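# Four arms set a wooden block over the well's centre

## Task

Four desks surround a square opening (the well) with only floor beneath it, and each desk carries one bolted arm. In the scene frame the well's centre is at x = 0, y = 0 and its edges are parallel to x and y. Approximate arm bases in metres, with heading in degrees measured counter-clockwise from +x: arm1 at x=+0.22 y=+0.56 z=+0.72 heading -90; arm2 at x=-0.52 y=+0.50 z=+0.72 heading -90; arm3 at x=-0.22 y=-0.56 z=+0.72 heading +90; arm4 at x=+0.52 y=-0.50 z=+0.72 heading +90. A ring of wooden sticks already bridges the well. Get the wooden block to lie at rest with its centre directly above the well's centre. Both block and sticks are allowed to hang out over the opening, and any number of arms may help. It only counts if the result stays in place without a robot holding it. Finish by opening the grippers and moving the arms out of the way.

## Robot and tools

Setup: four identical Kinova Gen3 arms, arm1 to arm4, each with seven revolute joints, a Robotiq 2F-85 two-finger gripper and a wrist camera. The hand reaches roughly 1.0 m from the joint 1 axis. A fixed room camera, cam_high, looks down on the scene. Camera names: arm1_cam_wrist, arm2_cam_wrist, arm3_cam_wrist, arm4_cam_wrist, cam_high.

Frame: one shared scene frame, origin on the floor, +z up. The well centre is at x=0, y=0, with the desk tops near z=0.72. The hand point is midway between the fingertips; its z axis runs along the fingers and the pads close along its y axis. No line prints where a robot's foot actually is, so the base positions in the task are approximate.

execute_actions: argument actions is a list holding either one action or nothing. An action is an object keyed by robot name (arm1, arm2, arm3, arm4); each name holds a joints object. Each arm gets its own entry, and within it you name joints individually: joint1_rad to joint7_rad in radians, and gripper_m in metres. All of these are absolute targets, not offsets from the current reading. Ranges: joint1_rad, joint3_rad, joint5_rad, joint7_rad from -69.115 to 69.115; joint2_rad -2.249 to 2.249; joint4_rad -2.579 to 2.579; joint6_rad -2.099 to 2.099; gripper_m 0 (closed) to 0.085 (fully open) as fingertip separation. Meaning of the joints: joint1 spins the whole arm about its foot's vertical axis, positive clockwise viewed from above, and 0 points the arm along its foot's heading. joint2 is the shoulder (0 is upright, positive leans forward). joint3 twists the upper arm. joint4 is the elbow (0 straight; with joint3 at 0, positive bends the same way positive joint2 leans). joint5 twists the forearm. joint6 is the wrist bend (0 straight; with joint5 at 0, positive bends like positive joint4). joint7 rolls the hand, positive counter-clockwise seen from behind it. Done tolerances are ±0.01 rad for joints and ±0.003 m for the gripper. Each action is capped at 15 s. The optional cameras list picks which images come back: omitted, null or ["all"] gives all, [] gives none. An empty actions list only reports state and images. An unknown key or an out-of-range number rejects the whole call and nothing moves.

Motion behaviour: joints of one action start at once but may finish at different moments, and the hand can travel a wide arc between postures. Joints are speed and acceleration limited; after a long move the result may arrive before the arm reaches its target. An arm or joint left out of an action can keep pushing toward an earlier target.

Result lines: joint_positions gives current angles. joint_status tells how each commanded motion ended: done (may sit slightly off target; resending the same value does nothing), off_target (stopped short, may still push), contact_stop or time_out (target discarded, joint holds where it stopped), not_followed (a built-in collision check withheld the targets; the arm may retry them with later actions until valid targets arrive or the path clears). A "joint command not followed" line, usually with a cause line, flags this; a gripper target in that action still runs. on_its_own reports motion that the call did not command. The pictures line lists image order. Calibration data for each camera (K, distortion, T_world_to_cam) can be used to turn pixels into scene positions; wrist camera poses depend on reported joint angles and inherit their errors.

wait: seconds from 0 to 10; sends nothing new and returns state and images as an empty action would.

zoom_image: camera plus region [x0, y0, x1, y1] in pixels of that camera's latest full image, top-left origin, at most 504 by 504. read_manual returns only licence text. finished_scene takes the scene number and ends it irreversibly once the last command has been held.

Hazards: a Gen3 does not stop on contact and can press hard. Hard pressing between two robots ends the run; strong impacts may also. The separation check can react too late and never checks one arm's gripper against another arm. Contact torque reaching a joint's load limit (joints 1 to 4: 50.7 N m; joints 5 to 7: 31.9 N m, held weight included) freezes that arm for 10 s and drops its remaining commands. Holding loads heats motors: MOTOR HOT warns from 60 °C, and at 75 °C an OVER-TEMPERATURE FAULT makes the arm brake weakly and sag, with unreached keys showing limit_stop_at_motor_heat; resend the targets afterwards. Avoid dropping, slipping or slamming the block, and never knock the block or the sticks out of the work area. Loose objects may occasionally be nudged by outside pushes, so check the final state with cameras before ending.

Each tool is called after "Emit:" by a JSON object that holds its "method" and its "body", one argument or row to a line.

## Session

Emit:
{"method": "execute_actions", "body": {
  "actions": []
}}

Scene clock: 0.00 s.
arm1.joint_positions: joint1_rad=-0.111 joint2_rad=-0.344 joint3_rad=-0.081 joint4_rad=+1.441 joint5_rad=-0.077 joint6_rad=+2.022 joint7_rad=+1.388 gripper_m=+0.085
arm1.joint_status: not commanded
arm1.hand: x=+0.2447 y=+0.4178 z=+1.2464 quat_wxyz=(-0.019, -0.701, -0.713, -0.011) (m; scene frame)
arm2.joint_positions: joint1_rad=-0.281 joint2_rad=-0.363 joint3_rad=-0.042 joint4_rad=+1.607 joint5_rad=+0.018 joint6_rad=+1.956 joint7_rad=+1.378 gripper_m=+0.085
arm2.joint_status: not commanded
arm2.hand: x=-0.5048 y=+0.3673 z=+1.2825 quat_wxyz=(+0.031, -0.653, -0.757, -0.003) (m; scene frame)
arm3.joint_positions: joint1_rad=+0.035 joint2_rad=-0.461 joint3_rad=-0.079 joint4_rad=+1.522 joint5_rad=+0.000 joint6_rad=+1.977 joint7_rad=+1.808 gripper_m=+0.085
arm3.joint_status: not commanded
arm3.hand: x=-0.2038 y=-0.4384 z=+1.2510 quat_wxyz=(-0.049, +0.797, -0.602, -0.018) (m; scene frame)
arm4.joint_positions: joint1_rad=-0.073 joint2_rad=-0.343 joint3_rad=-0.035 joint4_rad=+1.454 joint5_rad=-0.061 joint6_rad=+2.018 joint7_rad=+1.255 gripper_m=+0.085
arm4.joint_status: not commanded
arm4.hand: x=+0.5049 y=-0.3602 z=+1.2715 quat_wxyz=(+0.014, +0.655, -0.755, -0.019) (m; scene frame)
pictures: arm1_cam_wrist, arm2_cam_wrist, arm3_cam_wrist, arm4_cam_wrist, cam_high
Images, in order (width x height): arm1_cam_wrist 896x504, arm2_cam_wrist 896x504, arm3_cam_wrist 896x504, arm4_cam_wrist 896x504, cam_high 896x504.

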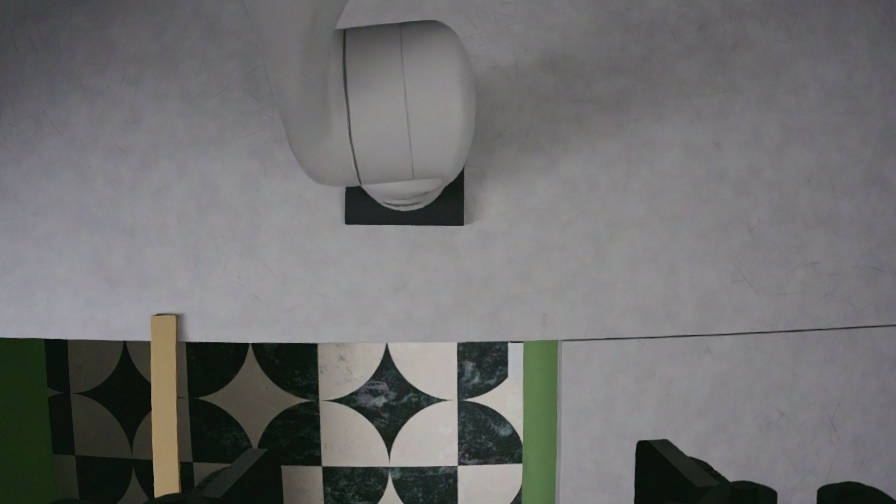

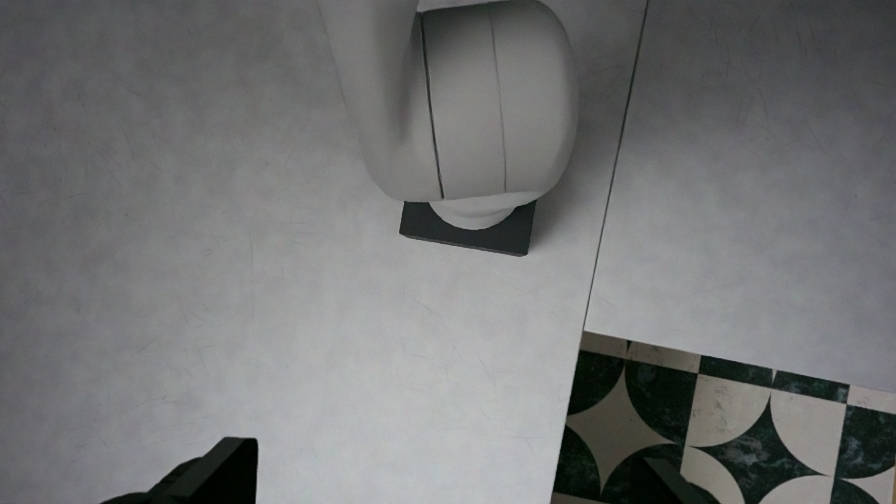

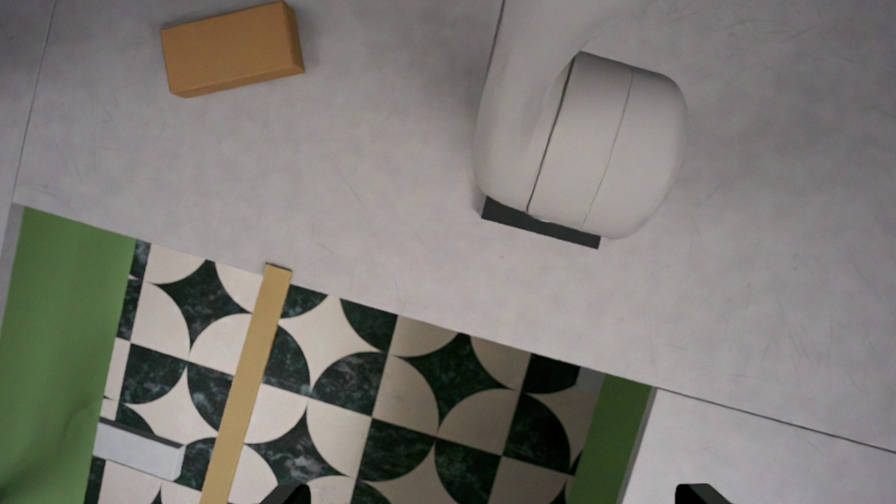

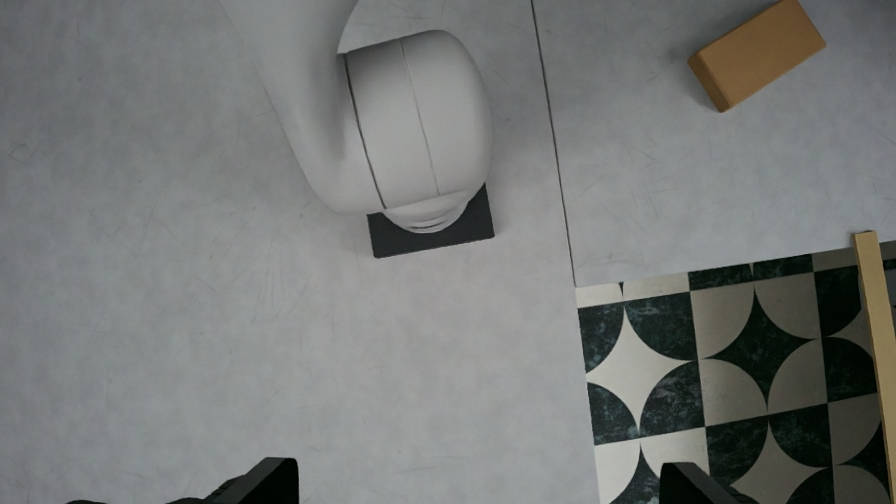

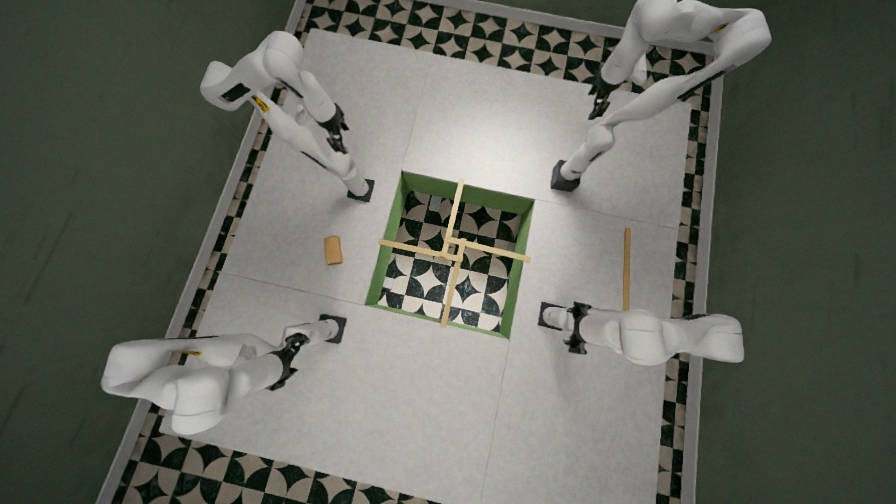

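Emit:
{"method": "zoom_image", "body": {
  "camera": "cam_high",
  "region": [310, 170, 550, 345]
}}

Region (310, 170, 550, 345) of cam_high's 896x504 image, scaled by 2.100, with more detail than that image has; it fills the top 368 rows of this view, and the rest is white.

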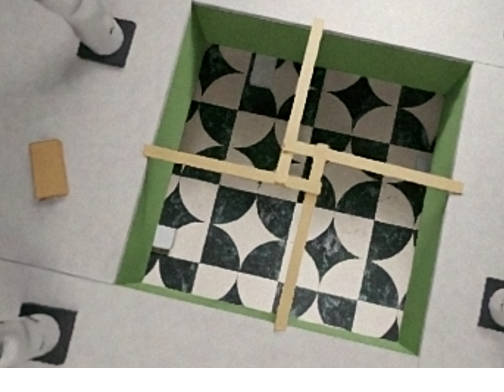

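Emit:
{"method": "execute_actions", "body": {
  "actions": [
    {"arm3":{"joints":{"joint1_rad":1.639,"joint2_rad":0.234,"joint3_rad":0,"joint4_rad":1.846,"joint5_rad":0,"joint6_rad":1.061,"joint7_rad":2.11}}}
  ],
  "cameras": []
}}

Emit:
{"method": "execute_actions", "body": {
  "actions": [],
  "cameras": ["arm3_cam_wrist","cam_high"]
}}

Scene clock: 13.17 s.
arm1.joint_positions: joint1_rad=-0.111 joint2_rad=-0.344 joint3_rad=-0.081 joint4_rad=+1.441 joint5_rad=-0.077 joint6_rad=+2.022 joint7_rad=+1.388 gripper_m=+0.085
arm1.joint_status: not commanded
arm1.hand: x=+0.2447 y=+0.4178 z=+1.2464 quat_wxyz=(-0.019, -0.701, -0.713, -0.011) (m; scene frame)
arm2.joint_positions: joint1_rad=-0.281 joint2_rad=-0.363 joint3_rad=-0.042 joint4_rad=+1.607 joint5_rad=+0.018 joint6_rad=+1.956 joint7_rad=+1.378 gripper_m=+0.085
arm2.joint_status: not commanded
arm2.hand: x=-0.5048 y=+0.3673 z=+1.2825 quat_wxyz=(+0.031, -0.653, -0.757, -0.003) (m; scene frame)
arm3.joint_positions: joint1_rad=+1.639 joint2_rad=+0.234 joint3_rad=+0.000 joint4_rad=+1.846 joint5_rad=+0.000 joint6_rad=+1.061 joint7_rad=+2.110 gripper_m=+0.085
arm3.joint_status: all done
arm3.hand: x=+0.1530 y=-0.6087 z=+0.9753 quat_wxyz=(+0.001, +0.234, -0.972, +0.002) (m; scene frame)
arm4.joint_positions: joint1_rad=-0.073 joint2_rad=-0.343 joint3_rad=-0.035 joint4_rad=+1.454 joint5_rad=-0.061 joint6_rad=+2.018 joint7_rad=+1.255 gripper_m=+0.085
arm4.joint_status: not commanded
arm4.hand: x=+0.5049 y=-0.3602 z=+1.2715 quat_wxyz=(+0.014, +0.655, -0.755, -0.019) (m; scene frame)
pictures: none
No camera images: the call's "cameras" was empty. Leave "cameras" out to get every camera's image.

Scene clock: 13.17 s.
arm1.joint_positions: joint1_rad=-0.111 joint2_rad=-0.344 joint3_rad=-0.081 joint4_rad=+1.441 joint5_rad=-0.077 joint6_rad=+2.022 joint7_rad=+1.388 gripper_m=+0.085
arm1.joint_status: not commanded
arm1.hand: x=+0.2447 y=+0.4178 z=+1.2464 quat_wxyz=(-0.019, -0.701, -0.713, -0.011) (m; scene frame)
arm2.joint_positions: joint1_rad=-0.281 joint2_rad=-0.363 joint3_rad=-0.042 joint4_rad=+1.607 joint5_rad=+0.018 joint6_rad=+1.956 joint7_rad=+1.378 gripper_m=+0.085
arm2.joint_status: not commanded
arm2.hand: x=-0.5048 y=+0.3673 z=+1.2825 quat_wxyz=(+0.031, -0.653, -0.757, -0.003) (m; scene frame)
arm3.joint_positions: joint1_rad=+1.639 joint2_rad=+0.234 joint3_rad=+0.000 joint4_rad=+1.846 joint5_rad=+0.000 joint6_rad=+1.061 joint7_rad=+2.110 gripper_m=+0.085
arm3.joint_status: all done
arm3.hand: x=+0.1530 y=-0.6087 z=+0.9753 quat_wxyz=(+0.001, +0.234, -0.972, +0.002) (m; scene frame)
arm4.joint_positions: joint1_rad=-0.073 joint2_rad=-0.343 joint3_rad=-0.035 joint4_rad=+1.454 joint5_rad=-0.061 joint6_rad=+2.018 joint7_rad=+1.255 gripper_m=+0.085
arm4.joint_status: not commanded
arm4.hand: x=+0.5049 y=-0.3602 z=+1.2715 quat_wxyz=(+0.014, +0.655, -0.755, -0.019) (m; scene frame)
pictures: arm3_cam_wrist, cam_high
camera_calibration (this result's frames):
arm3_cam_wrist: T_world_to_cam=[[-0.433671, 0.899712, -0.0494831, 0.673816], [0.90077, 0.431453, -0.0496065, 0.238906], [-0.0232818, -0.0660858, -0.997542, 1.07609], [0, 0, 0, 1]] pos_world=[0.102069, -0.638203, 1.11864]
Images, in order (width x height): arm3_cam_wrist 896x504, cam_high 896x504.

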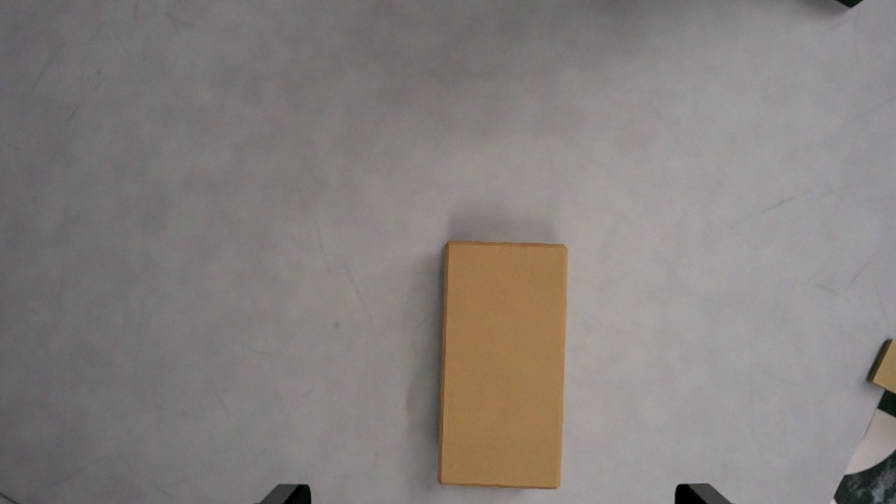

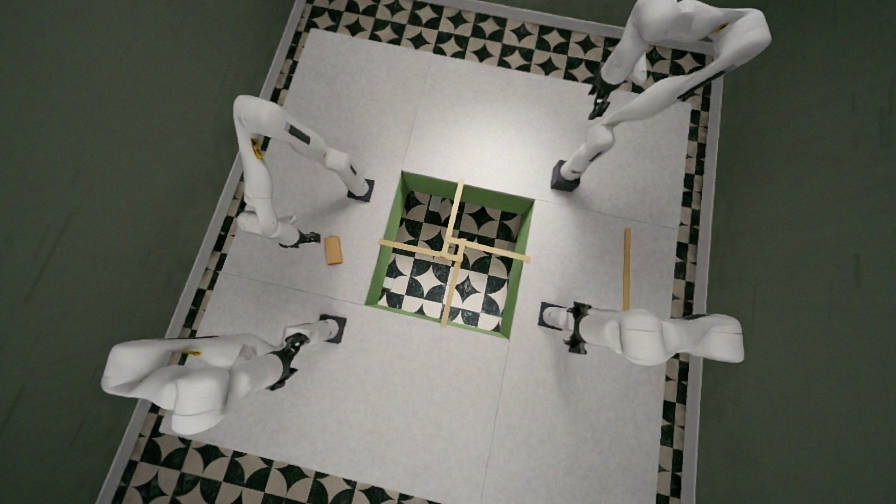

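Emit:
{"method": "execute_actions", "body": {
  "actions": [
    {"arm3":{"joints":{"joint1_rad":1.636,"joint2_rad":0.5105,"joint4_rad":2.132,"joint6_rad":0.499}}}
  ],
  "cameras": ["arm3_cam_wrist","arm4_cam_wrist"]
}}

Scene clock: 17.90 s.
arm1.joint_positions: joint1_rad=-0.111 joint2_rad=-0.344 joint3_rad=-0.081 joint4_rad=+1.441 joint5_rad=-0.077 joint6_rad=+2.022 joint7_rad=+1.388 gripper_m=+0.085
arm1.joint_status: not commanded
arm1.hand: x=+0.2447 y=+0.4178 z=+1.2464 quat_wxyz=(-0.019, -0.701, -0.713, -0.011) (m; scene frame)
arm2.joint_positions: joint1_rad=-0.281 joint2_rad=-0.363 joint3_rad=-0.042 joint4_rad=+1.607 joint5_rad=+0.018 joint6_rad=+1.956 joint7_rad=+1.378 gripper_m=+0.085
arm2.joint_status: not commanded
arm2.hand: x=-0.5048 y=+0.3673 z=+1.2825 quat_wxyz=(+0.031, -0.653, -0.757, -0.003) (m; scene frame)
arm3.joint_positions: joint1_rad=+1.636 joint2_rad=+0.510 joint3_rad=+0.000 joint4_rad=+2.132 joint5_rad=+0.000 joint6_rad=+0.499 joint7_rad=+2.110 gripper_m=+0.085
arm3.joint_status: all done
arm3.hand: x=+0.1369 y=-0.6073 z=+0.8103 quat_wxyz=(+0.001, +0.235, -0.972, +0.002) (m; scene frame)
arm4.joint_positions: joint1_rad=-0.073 joint2_rad=-0.343 joint3_rad=-0.035 joint4_rad=+1.454 joint5_rad=-0.061 joint6_rad=+2.018 joint7_rad=+1.255 gripper_m=+0.085
arm4.joint_status: not commanded
arm4.hand: x=+0.5049 y=-0.3602 z=+1.2715 quat_wxyz=(+0.014, +0.655, -0.755, -0.019) (m; scene frame)
pictures: arm3_cam_wrist, arm4_cam_wrist
camera_calibration (this result's frames):
arm3_cam_wrist: T_world_to_cam=[[-0.436229, 0.898486, -0.049259, 0.656843], [0.899528, 0.433994, -0.0499858, 0.246648], [-0.0235334, -0.0661151, -0.997534, 0.911307], [0, 0, 0, 1]] pos_world=[0.086114, -0.636957, 0.953745]
arm4_cam_wrist: T_world_to_cam=[[-0.990122, 0.140161, 0.00353746, 0.553289], [0.139845, 0.989073, -0.0466683, 0.406745], [-0.0100399, -0.0457127, -0.998904, 1.40431], [0, 0, 0, 1]] pos_world=[0.505042, -0.415656, 1.41979]
Images, in order (width x height): arm3_cam_wrist 896x504, arm4_cam_wrist 896x504.

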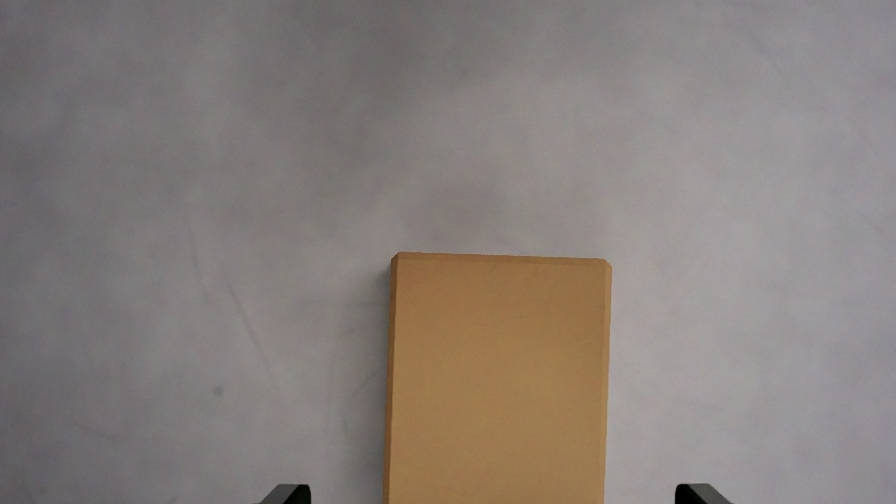

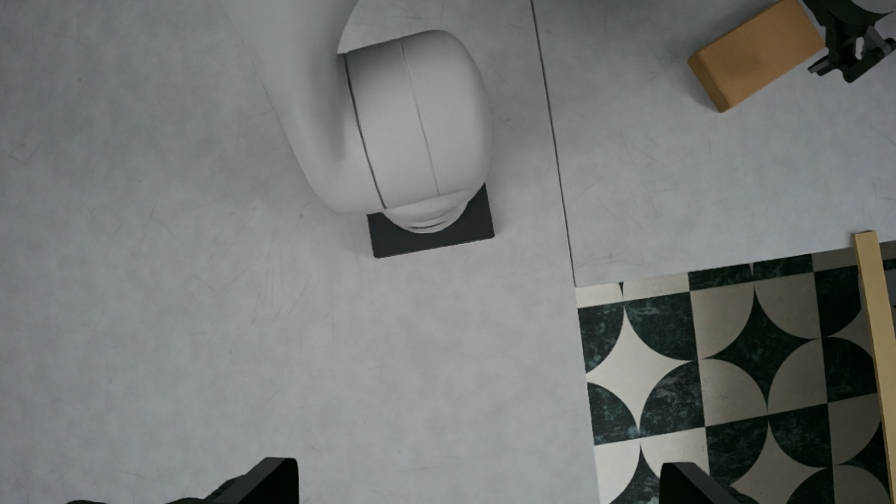

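Emit:
{"method": "execute_actions", "body": {
  "actions": [
    {"arm3":{"joints":{"joint1_rad":1.631,"joint2_rad":0.69,"joint4_rad":2.164,"joint6_rad":0.2875}}}
  ],
  "cameras": ["arm3_cam_wrist","arm4_cam_wrist"]
}}

Emit:
{"method": "execute_actions", "body": {
  "actions": [
    {"arm3":{"joints":{"gripper_m":0.05}}}
  ],
  "cameras": ["arm3_cam_wrist","arm4_cam_wrist"]
}}

Emit:
{"method": "zoom_image", "body": {
  "camera": "arm4_cam_wrist",
  "region": [656, 0, 896, 150]
}}

Scene clock: 22.80 s.
arm1.joint_positions: joint1_rad=-0.111 joint2_rad=-0.344 joint3_rad=-0.081 joint4_rad=+1.441 joint5_rad=-0.077 joint6_rad=+2.022 joint7_rad=+1.388 gripper_m=+0.085
arm1.joint_status: not commanded
arm1.hand: x=+0.2447 y=+0.4178 z=+1.2464 quat_wxyz=(-0.019, -0.701, -0.713, -0.011) (m; scene frame)
arm2.joint_positions: joint1_rad=-0.281 joint2_rad=-0.363 joint3_rad=-0.042 joint4_rad=+1.607 joint5_rad=+0.018 joint6_rad=+1.956 joint7_rad=+1.378 gripper_m=+0.085
arm2.joint_status: not commanded
arm2.hand: x=-0.5048 y=+0.3673 z=+1.2825 quat_wxyz=(+0.031, -0.653, -0.757, -0.003) (m; scene frame)
arm3.joint_positions: joint1_rad=+1.631 joint2_rad=+0.690 joint3_rad=+0.000 joint4_rad=+2.164 joint5_rad=+0.000 joint6_rad=+0.288 joint7_rad=+2.110 gripper_m=+0.085
arm3.joint_status: all done
arm3.hand: x=+0.1380 y=-0.6059 z=+0.7423 quat_wxyz=(+0.001, +0.238, -0.971, +0.002) (m; scene frame)
arm4.joint_positions: joint1_rad=-0.073 joint2_rad=-0.343 joint3_rad=-0.035 joint4_rad=+1.454 joint5_rad=-0.061 joint6_rad=+2.018 joint7_rad=+1.255 gripper_m=+0.085
arm4.joint_status: not commanded
arm4.hand: x=+0.5049 y=-0.3602 z=+1.2715 quat_wxyz=(+0.014, +0.655, -0.755, -0.019) (m; scene frame)
pictures: arm3_cam_wrist, arm4_cam_wrist
camera_calibration (this result's frames):
arm3_cam_wrist: T_world_to_cam=[[-0.440714, 0.896295, -0.0492558, 0.651985], [0.897348, 0.438485, -0.0499842, 0.244634], [-0.0232026, -0.0662283, -0.997535, 0.843443], [0, 0, 0, 1]] pos_world=[0.087388, -0.63578, 0.885706]
arm4_cam_wrist: T_world_to_cam=[[-0.990122, 0.140161, 0.00353749, 0.553289], [0.139845, 0.989073, -0.0466683, 0.406745], [-0.0100399, -0.0457127, -0.998904, 1.40431], [0, 0, 0, 1]] pos_world=[0.505042, -0.415656, 1.41979]
Images, in order (width x height): arm3_cam_wrist 896x504, arm4_cam_wrist 896x504.

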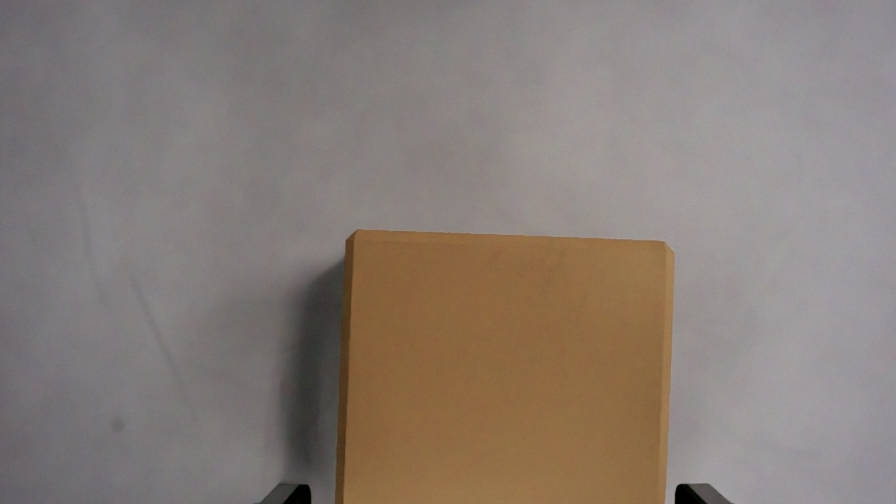

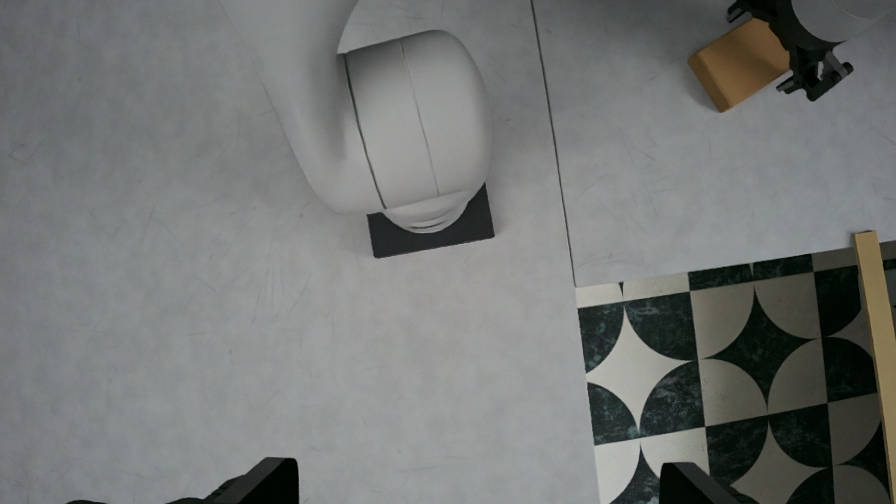

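Scene clock: 23.57 s.
arm1.joint_positions: joint1_rad=-0.111 joint2_rad=-0.344 joint3_rad=-0.081 joint4_rad=+1.441 joint5_rad=-0.077 joint6_rad=+2.022 joint7_rad=+1.388 gripper_m=+0.085
arm1.joint_status: not commanded
arm1.hand: x=+0.2447 y=+0.4178 z=+1.2464 quat_wxyz=(-0.019, -0.701, -0.713, -0.011) (m; scene frame)
arm2.joint_positions: joint1_rad=-0.281 joint2_rad=-0.363 joint3_rad=-0.042 joint4_rad=+1.607 joint5_rad=+0.018 joint6_rad=+1.956 joint7_rad=+1.378 gripper_m=+0.085
arm2.joint_status: not commanded
arm2.hand: x=-0.5048 y=+0.3673 z=+1.2825 quat_wxyz=(+0.031, -0.653, -0.757, -0.003) (m; scene frame)
arm3.joint_positions: joint1_rad=+1.631 joint2_rad=+0.687 joint3_rad=+0.000 joint4_rad=+2.165 joint5_rad=+0.000 joint6_rad=+0.289 joint7_rad=+2.110 gripper_m=+0.067
arm3.joint_status: gripper_m off_target (ended at +0.067, target +0.050)
arm3.hand: x=+0.1379 y=-0.6058 z=+0.7433 quat_wxyz=(+0.000, +0.238, -0.971, +0.002) (m; scene frame)
arm4.joint_positions: joint1_rad=-0.073 joint2_rad=-0.343 joint3_rad=-0.035 joint4_rad=+1.454 joint5_rad=-0.061 joint6_rad=+2.018 joint7_rad=+1.255 gripper_m=+0.085
arm4.joint_status: not commanded
arm4.hand: x=+0.5049 y=-0.3602 z=+1.2715 quat_wxyz=(+0.014, +0.655, -0.755, -0.019) (m; scene frame)
pictures: arm3_cam_wrist, arm4_cam_wrist
camera_calibration (this result's frames):
arm3_cam_wrist: T_world_to_cam=[[-0.440248, 0.896516, -0.0494103, 0.652126], [0.897592, 0.438058, -0.0493283, 0.243929], [-0.022579, -0.066067, -0.99756, 0.844488], [0, 0, 0, 1]] pos_world=[0.0872157, -0.635704, 0.886682]
arm4_cam_wrist: T_world_to_cam=[[-0.990122, 0.140161, 0.00353751, 0.553289], [0.139845, 0.989073, -0.0466684, 0.406746], [-0.0100399, -0.0457127, -0.998904, 1.40431], [0, 0, 0, 1]] pos_world=[0.505042, -0.415656, 1.41979]
Images, in order (width x height): arm3_cam_wrist 896x504, arm4_cam_wrist 896x504.

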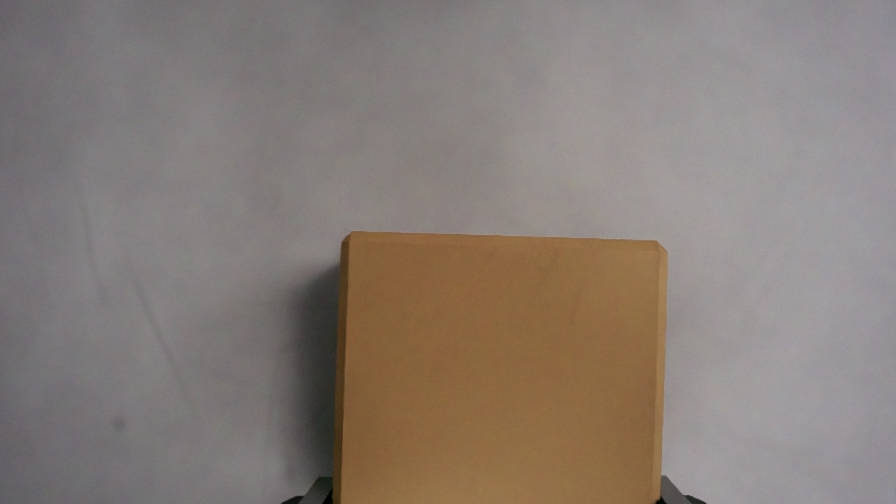

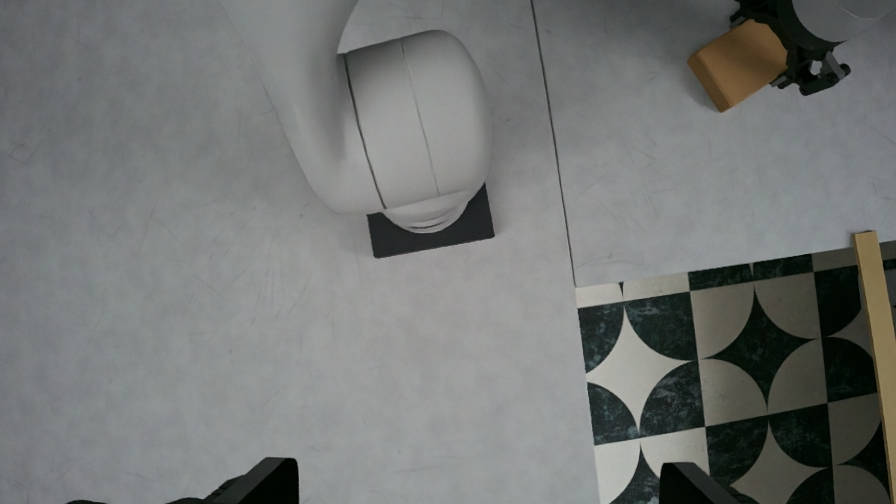

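Region (656, 0, 896, 150) of arm4_cam_wrist's 896x504 image, scaled by 2.100; it fills the top 315 rows of this view, and the rest is white.

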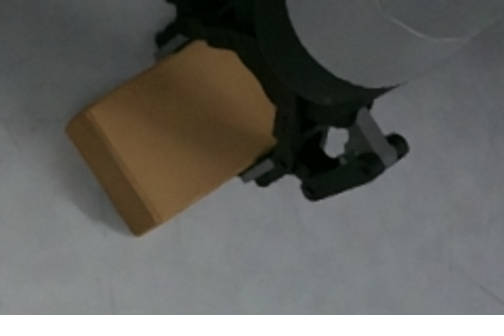

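Emit:
{"method": "execute_actions", "body": {
  "actions": [
    {"arm3":{"joints":{"joint2_rad":0.48,"joint4_rad":2.125,"joint6_rad":0.536}}}
  ],
  "cameras": []
}}

Emit:
{"method": "execute_actions", "body": {
  "actions": [
    {"arm3":{"joints":{"joint1_rad":0.332,"joint2_rad":0.852,"joint4_rad":1.167,"joint6_rad":1.123,"joint7_rad":1.903}},"arm4":{"joints":{"joint1_rad":-0.75,"joint2_rad":-0.2,"joint4_rad":2.2,"joint6_rad":0.1,"joint7_rad":-1.57}}}
  ],
  "cameras": ["arm3_cam_wrist","arm4_cam_wrist","cam_high"]
}}

Scene clock: 28.53 s.
arm1.joint_positions: joint1_rad=-0.111 joint2_rad=-0.344 joint3_rad=-0.081 joint4_rad=+1.441 joint5_rad=-0.077 joint6_rad=+2.022 joint7_rad=+1.388 gripper_m=+0.085
arm1.joint_status: not commanded
arm1.hand: x=+0.2447 y=+0.4178 z=+1.2464 quat_wxyz=(-0.019, -0.701, -0.713, -0.011) (m; scene frame)
arm2.joint_positions: joint1_rad=-0.281 joint2_rad=-0.363 joint3_rad=-0.042 joint4_rad=+1.607 joint5_rad=+0.018 joint6_rad=+1.956 joint7_rad=+1.378 gripper_m=+0.085
arm2.joint_status: not commanded
arm2.hand: x=-0.5048 y=+0.3673 z=+1.2825 quat_wxyz=(+0.031, -0.653, -0.757, -0.003) (m; scene frame)
arm3.joint_positions: joint1_rad=+1.631 joint2_rad=+0.481 joint3_rad=+0.000 joint4_rad=+2.126 joint5_rad=+0.000 joint6_rad=+0.536 joint7_rad=+2.110 gripper_m=+0.067
arm3.joint_status: all done
arm3.hand: x=+0.1356 y=-0.6054 z=+0.8217 quat_wxyz=(+0.002, +0.238, -0.971, +0.002) (m; scene frame)
arm4.joint_positions: joint1_rad=-0.073 joint2_rad=-0.343 joint3_rad=-0.035 joint4_rad=+1.454 joint5_rad=-0.061 joint6_rad=+2.018 joint7_rad=+1.255 gripper_m=+0.085
arm4.joint_status: not commanded
arm4.hand: x=+0.5049 y=-0.3602 z=+1.2715 quat_wxyz=(+0.014, +0.655, -0.755, -0.019) (m; scene frame)
pictures: none
No camera images: the call's "cameras" was empty. Leave "cameras" out to get every camera's image.

Scene clock: 31.63 s.
arm1.joint_positions: joint1_rad=-0.111 joint2_rad=-0.344 joint3_rad=-0.081 joint4_rad=+1.441 joint5_rad=-0.077 joint6_rad=+2.022 joint7_rad=+1.388 gripper_m=+0.085
arm1.joint_status: not commanded
arm1.hand: x=+0.2447 y=+0.4178 z=+1.2464 quat_wxyz=(-0.019, -0.701, -0.713, -0.011) (m; scene frame)
arm2.joint_positions: joint1_rad=-0.281 joint2_rad=-0.363 joint3_rad=-0.042 joint4_rad=+1.607 joint5_rad=+0.018 joint6_rad=+1.956 joint7_rad=+1.378 gripper_m=+0.085
arm2.joint_status: not commanded
arm2.hand: x=-0.5048 y=+0.3673 z=+1.2825 quat_wxyz=(+0.031, -0.653, -0.757, -0.003) (m; scene frame)
arm3.joint_positions: joint1_rad=+0.332 joint2_rad=+0.854 joint3_rad=+0.000 joint4_rad=+1.168 joint5_rad=+0.000 joint6_rad=+1.123 joint7_rad=+1.903 gripper_m=+0.067
arm3.joint_status: all done
arm3.hand: x=+0.0012 y=-0.0010 z=+0.8562 quat_wxyz=(+0.003, +0.708, -0.707, +0.002) (m; scene frame)
arm4.joint_positions: joint1_rad=-0.750 joint2_rad=-0.200 joint3_rad=-0.035 joint4_rad=+2.200 joint5_rad=-0.061 joint6_rad=+0.100 joint7_rad=-1.570 gripper_m=+0.085
arm4.joint_status: all done
arm4.hand: x=+0.1898 y=-0.1670 z=+1.1728 quat_wxyz=(+0.470, -0.336, -0.798, -0.169) (m; scene frame)
pictures: arm3_cam_wrist, arm4_cam_wrist, cam_high
camera_calibration (this result's frames):
arm3_cam_wrist: T_world_to_cam=[[-0.998801, 0.0215481, -0.0439645, 0.0504076], [0.0239495, 0.998208, -0.0548465, 0.113602], [0.0427039, -0.0558337, -0.997526, 0.993868], [0, 0, 0, 1]] pos_world=[0.00518442, -0.0589933, 0.999856]
arm4_cam_wrist: T_world_to_cam=[[0.666453, 0.742555, -0.0667196, 0.0831191], [0.298566, -0.347823, -0.888751, 0.989384], [-0.683153, 0.572391, -0.453509, 0.902756], [0, 0, 0, 1]] pos_world=[0.265929, -0.234319, 1.29427]
Images, in order (width x height): arm3_cam_wrist 896x504, arm4_cam_wrist 896x504, cam_high 896x504.

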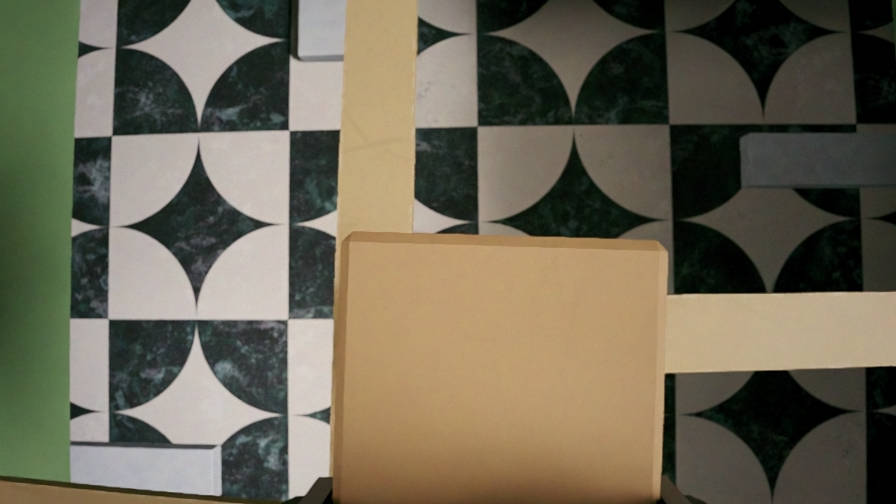

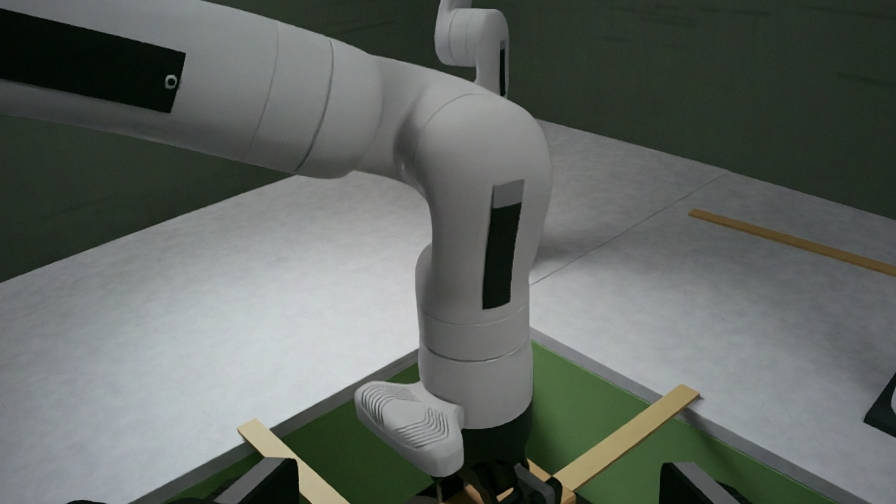

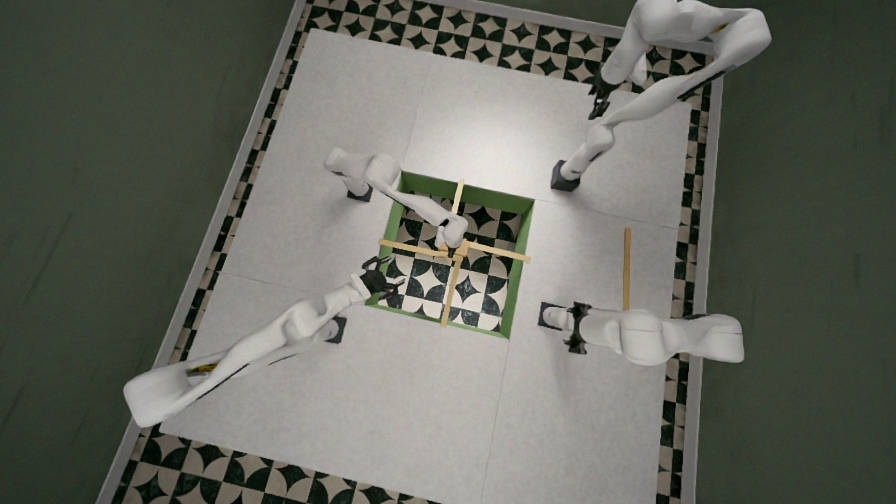

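Emit:
{"method": "execute_actions", "body": {
  "actions": [
    {"arm3":{"joints":{"joint2_rad":0.8976,"joint4_rad":1.2047,"joint6_rad":1.037,"joint7_rad":1.935}},"arm4":{"joints":{"joint1_rad":-0.65,"joint2_rad":0.1,"joint4_rad":2.5,"joint6_rad":-0.4}}}
  ],
  "cameras": ["arm3_cam_wrist","arm4_cam_wrist"]
}}

Scene clock: 37.87 s.
arm1.joint_positions: joint1_rad=-0.111 joint2_rad=-0.344 joint3_rad=-0.081 joint4_rad=+1.441 joint5_rad=-0.077 joint6_rad=+2.022 joint7_rad=+1.388 gripper_m=+0.085
arm1.joint_status: not commanded
arm1.hand: x=+0.2447 y=+0.4178 z=+1.2464 quat_wxyz=(-0.019, -0.701, -0.713, -0.011) (m; scene frame)
arm2.joint_positions: joint1_rad=-0.281 joint2_rad=-0.363 joint3_rad=-0.042 joint4_rad=+1.607 joint5_rad=+0.018 joint6_rad=+1.956 joint7_rad=+1.378 gripper_m=+0.085
arm2.joint_status: not commanded
arm2.hand: x=-0.5048 y=+0.3673 z=+1.2825 quat_wxyz=(+0.031, -0.653, -0.757, -0.003) (m; scene frame)
arm3.joint_positions: joint1_rad=+0.332 joint2_rad=+0.900 joint3_rad=+0.000 joint4_rad=+1.206 joint5_rad=+0.000 joint6_rad=+1.037 joint7_rad=+1.935 gripper_m=+0.067
arm3.joint_status: all done
arm3.hand: x=+0.0014 y=-0.0004 z=+0.8184 quat_wxyz=(+0.002, +0.719, -0.695, +0.001) (m; scene frame)
arm4.joint_positions: joint1_rad=-0.650 joint2_rad=+0.100 joint3_rad=-0.035 joint4_rad=+2.500 joint5_rad=-0.061 joint6_rad=-0.400 joint7_rad=-1.570 gripper_m=+0.085
arm4.joint_status: all done
arm4.hand: x=+0.2421 y=-0.1399 z=+1.0144 quat_wxyz=(+0.417, -0.392, -0.799, -0.184) (m; scene frame)
pictures: arm3_cam_wrist, arm4_cam_wrist
camera_calibration (this result's frames):
arm3_cam_wrist: T_world_to_cam=[[-0.99895, -0.0103046, -0.0446433, 0.0494789], [-0.00796768, 0.998604, -0.0522107, 0.108864], [0.045119, -0.0518001, -0.997638, 0.956266], [0, 0, 0, 1]] pos_world=[0.00714853, -0.0586673, 0.9619]
arm4_cam_wrist: T_world_to_cam=[[0.756522, 0.65142, -0.0576779, -0.026165], [0.316576, -0.441968, -0.839312, 0.774737], [-0.572236, 0.616698, -0.540582, 0.918799], [0, 0, 0, 1]] pos_world=[0.300301, -0.207168, 1.14542]
Images, in order (width x height): arm3_cam_wrist 896x504, arm4_cam_wrist 896x504.

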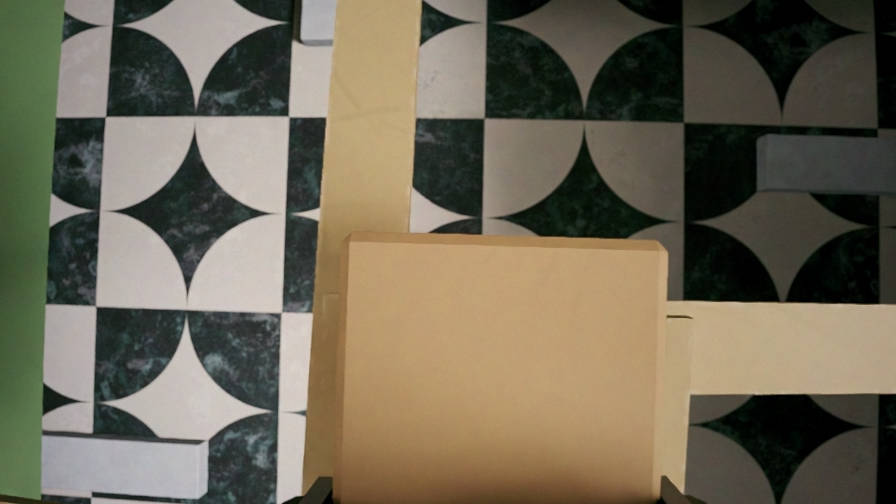

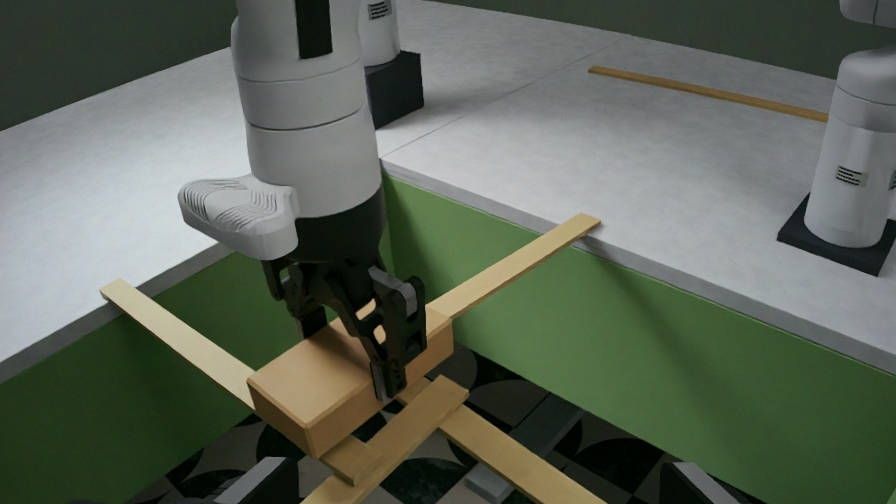

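Emit:
{"method": "execute_actions", "body": {
  "actions": [
    {"arm3":{"joints":{"joint1_rad":0.328,"joint2_rad":0.9115,"joint4_rad":1.2065,"joint6_rad":1.0213}}}
  ],
  "cameras": ["arm3_cam_wrist","arm4_cam_wrist"]
}}

Emit:
{"method": "zoom_image", "body": {
  "camera": "arm4_cam_wrist",
  "region": [230, 280, 500, 504]
}}

Scene clock: 41.63 s.
arm1.joint_positions: joint1_rad=-0.111 joint2_rad=-0.344 joint3_rad=-0.081 joint4_rad=+1.441 joint5_rad=-0.077 joint6_rad=+2.022 joint7_rad=+1.388 gripper_m=+0.085
arm1.joint_status: not commanded
arm1.hand: x=+0.2447 y=+0.4178 z=+1.2464 quat_wxyz=(-0.019, -0.701, -0.713, -0.011) (m; scene frame)
arm2.joint_positions: joint1_rad=-0.281 joint2_rad=-0.363 joint3_rad=-0.042 joint4_rad=+1.607 joint5_rad=+0.018 joint6_rad=+1.956 joint7_rad=+1.378 gripper_m=+0.085
arm2.joint_status: not commanded
arm2.hand: x=-0.5048 y=+0.3673 z=+1.2825 quat_wxyz=(+0.031, -0.653, -0.757, -0.003) (m; scene frame)
arm3.joint_positions: joint1_rad=+0.328 joint2_rad=+0.913 joint3_rad=+0.000 joint4_rad=+1.207 joint5_rad=+0.000 joint6_rad=+1.021 joint7_rad=+1.935 gripper_m=+0.067
arm3.joint_status: all done
arm3.hand: x=-0.0005 y=+0.0014 z=+0.8096 quat_wxyz=(+0.002, +0.720, -0.694, +0.001) (m; scene frame)
arm4.joint_positions: joint1_rad=-0.650 joint2_rad=+0.100 joint3_rad=-0.035 joint4_rad=+2.500 joint5_rad=-0.061 joint6_rad=-0.400 joint7_rad=-1.570 gripper_m=+0.085
arm4.joint_status: not commanded
arm4.hand: x=+0.2421 y=-0.1399 z=+1.0143 quat_wxyz=(+0.417, -0.392, -0.799, -0.184) (m; scene frame)
pictures: arm3_cam_wrist, arm4_cam_wrist
camera_calibration (this result's frames):
arm3_cam_wrist: T_world_to_cam=[[-0.998901, -0.014277, -0.0446402, 0.0472163], [-0.0119414, 0.998567, -0.0521584, 0.106508], [0.0453209, -0.051568, -0.997641, 0.947671], [0, 0, 0, 1]] pos_world=[0.00548696, -0.0568115, 0.953098]
arm4_cam_wrist: T_world_to_cam=[[0.756583, 0.651348, -0.057681, -0.0262303], [0.316642, -0.442118, -0.839208, 0.774514], [-0.572118, 0.616666, -0.540743, 0.918887], [0, 0, 0, 1]] pos_world=[0.300314, -0.207135, 1.14535]
Images, in order (width x height): arm3_cam_wrist 896x504, arm4_cam_wrist 896x504.

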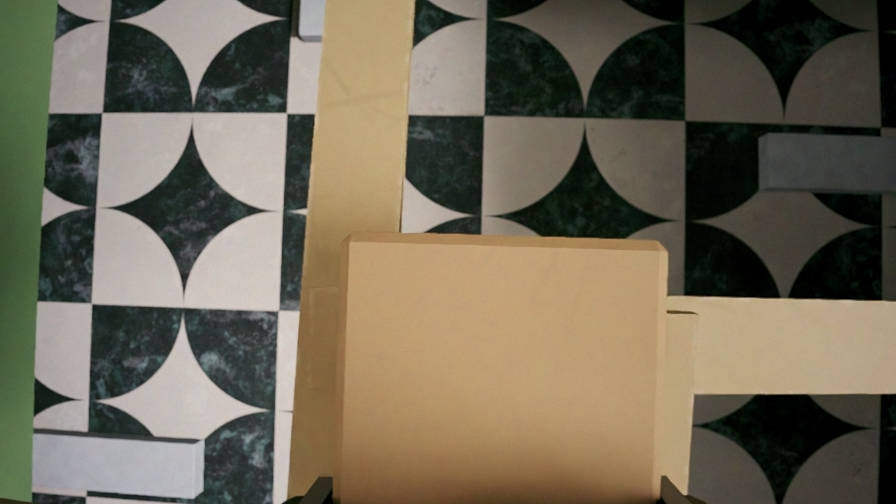

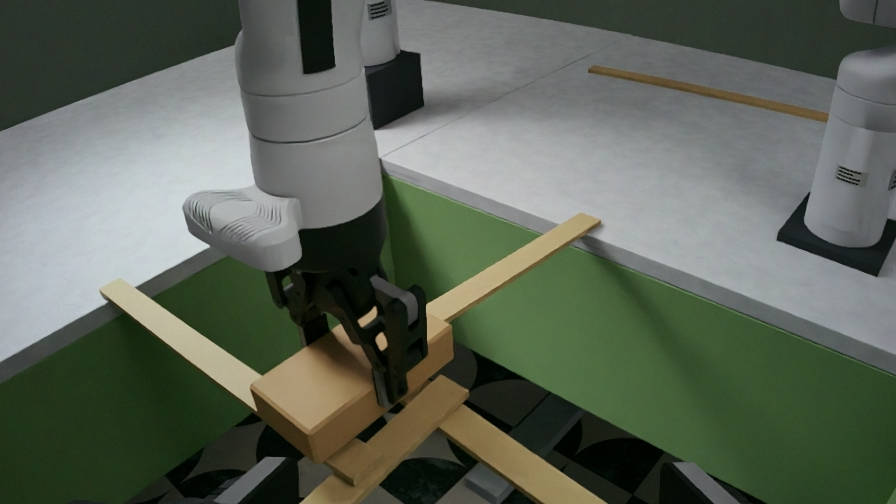

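Region (230, 280, 500, 504) of arm4_cam_wrist's 896x504 image, scaled by 1.867; it fills the top 418 rows of this view, and the rest is white.

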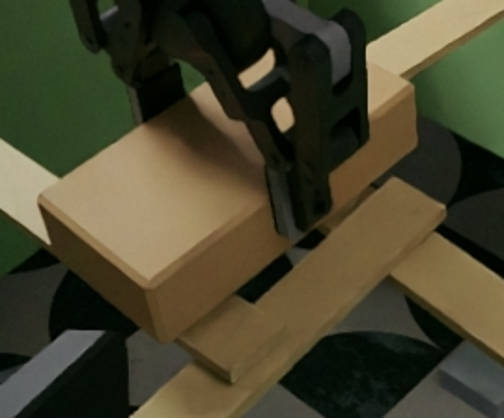

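Emit:
{"method": "execute_actions", "body": {
  "actions": [
    {"arm3":{"joints":{"joint2_rad":0.9205,"joint4_rad":1.212,"joint6_rad":1.0068}}}
  ],
  "cameras": ["arm3_cam_wrist","arm4_cam_wrist"]
}}

Emit:
{"method": "zoom_image", "body": {
  "camera": "arm4_cam_wrist",
  "region": [230, 280, 500, 504]
}}

Scene clock: 44.73 s.
arm1.joint_positions: joint1_rad=-0.111 joint2_rad=-0.344 joint3_rad=-0.081 joint4_rad=+1.441 joint5_rad=-0.077 joint6_rad=+2.022 joint7_rad=+1.388 gripper_m=+0.085
arm1.joint_status: not commanded
arm1.hand: x=+0.2447 y=+0.4178 z=+1.2464 quat_wxyz=(-0.019, -0.701, -0.713, -0.011) (m; scene frame)
arm2.joint_positions: joint1_rad=-0.281 joint2_rad=-0.363 joint3_rad=-0.042 joint4_rad=+1.607 joint5_rad=+0.018 joint6_rad=+1.956 joint7_rad=+1.378 gripper_m=+0.085
arm2.joint_status: not commanded
arm2.hand: x=-0.5048 y=+0.3673 z=+1.2825 quat_wxyz=(+0.031, -0.653, -0.757, -0.003) (m; scene frame)
arm3.joint_positions: joint1_rad=+0.328 joint2_rad=+0.922 joint3_rad=+0.000 joint4_rad=+1.213 joint5_rad=+0.000 joint6_rad=+1.007 joint7_rad=+1.935 gripper_m=+0.067
arm3.joint_status: all done
arm3.hand: x=-0.0006 y=+0.0013 z=+0.8027 quat_wxyz=(+0.002, +0.720, -0.694, +0.001) (m; scene frame)
arm4.joint_positions: joint1_rad=-0.650 joint2_rad=+0.100 joint3_rad=-0.035 joint4_rad=+2.500 joint5_rad=-0.061 joint6_rad=-0.400 joint7_rad=-1.570 gripper_m=+0.085
arm4.joint_status: not commanded
arm4.hand: x=+0.2421 y=-0.1399 z=+1.0143 quat_wxyz=(+0.417, -0.392, -0.799, -0.184) (m; scene frame)
pictures: arm3_cam_wrist, arm4_cam_wrist
camera_calibration (this result's frames):
arm3_cam_wrist: T_world_to_cam=[[-0.998901, -0.0142984, -0.0446381, 0.046853], [-0.0119622, 0.998566, -0.0521721, 0.106286], [0.0453201, -0.0515808, -0.99764, 0.940793], [0, 0, 0, 1]] pos_world=[0.00543608, -0.0569369, 0.946209]
arm4_cam_wrist: T_world_to_cam=[[0.756583, 0.651348, -0.057681, -0.0262303], [0.316642, -0.442118, -0.839208, 0.774514], [-0.572119, 0.616666, -0.540743, 0.918887], [0, 0, 0, 1]] pos_world=[0.300314, -0.207135, 1.14535]
Images, in order (width x height): arm3_cam_wrist 896x504, arm4_cam_wrist 896x504.

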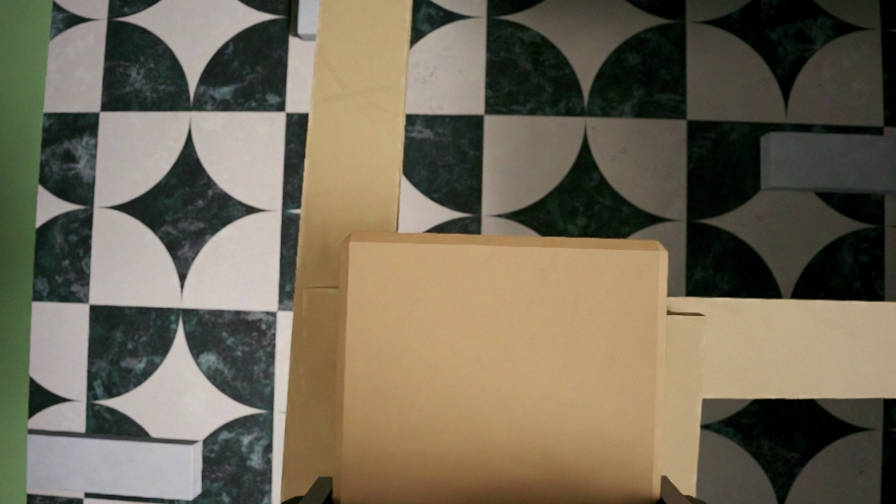

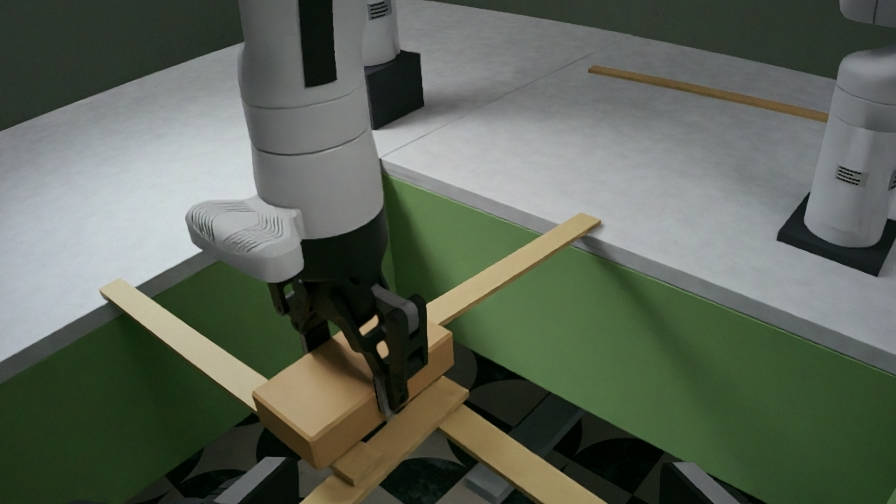

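Region (230, 280, 500, 504) of arm4_cam_wrist's 896x504 image, scaled by 1.867; it fills the top 418 rows of this view, and the rest is white.

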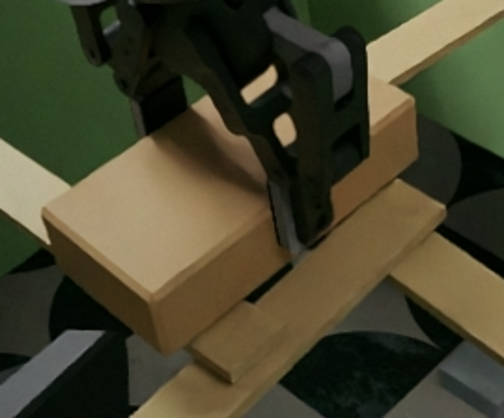

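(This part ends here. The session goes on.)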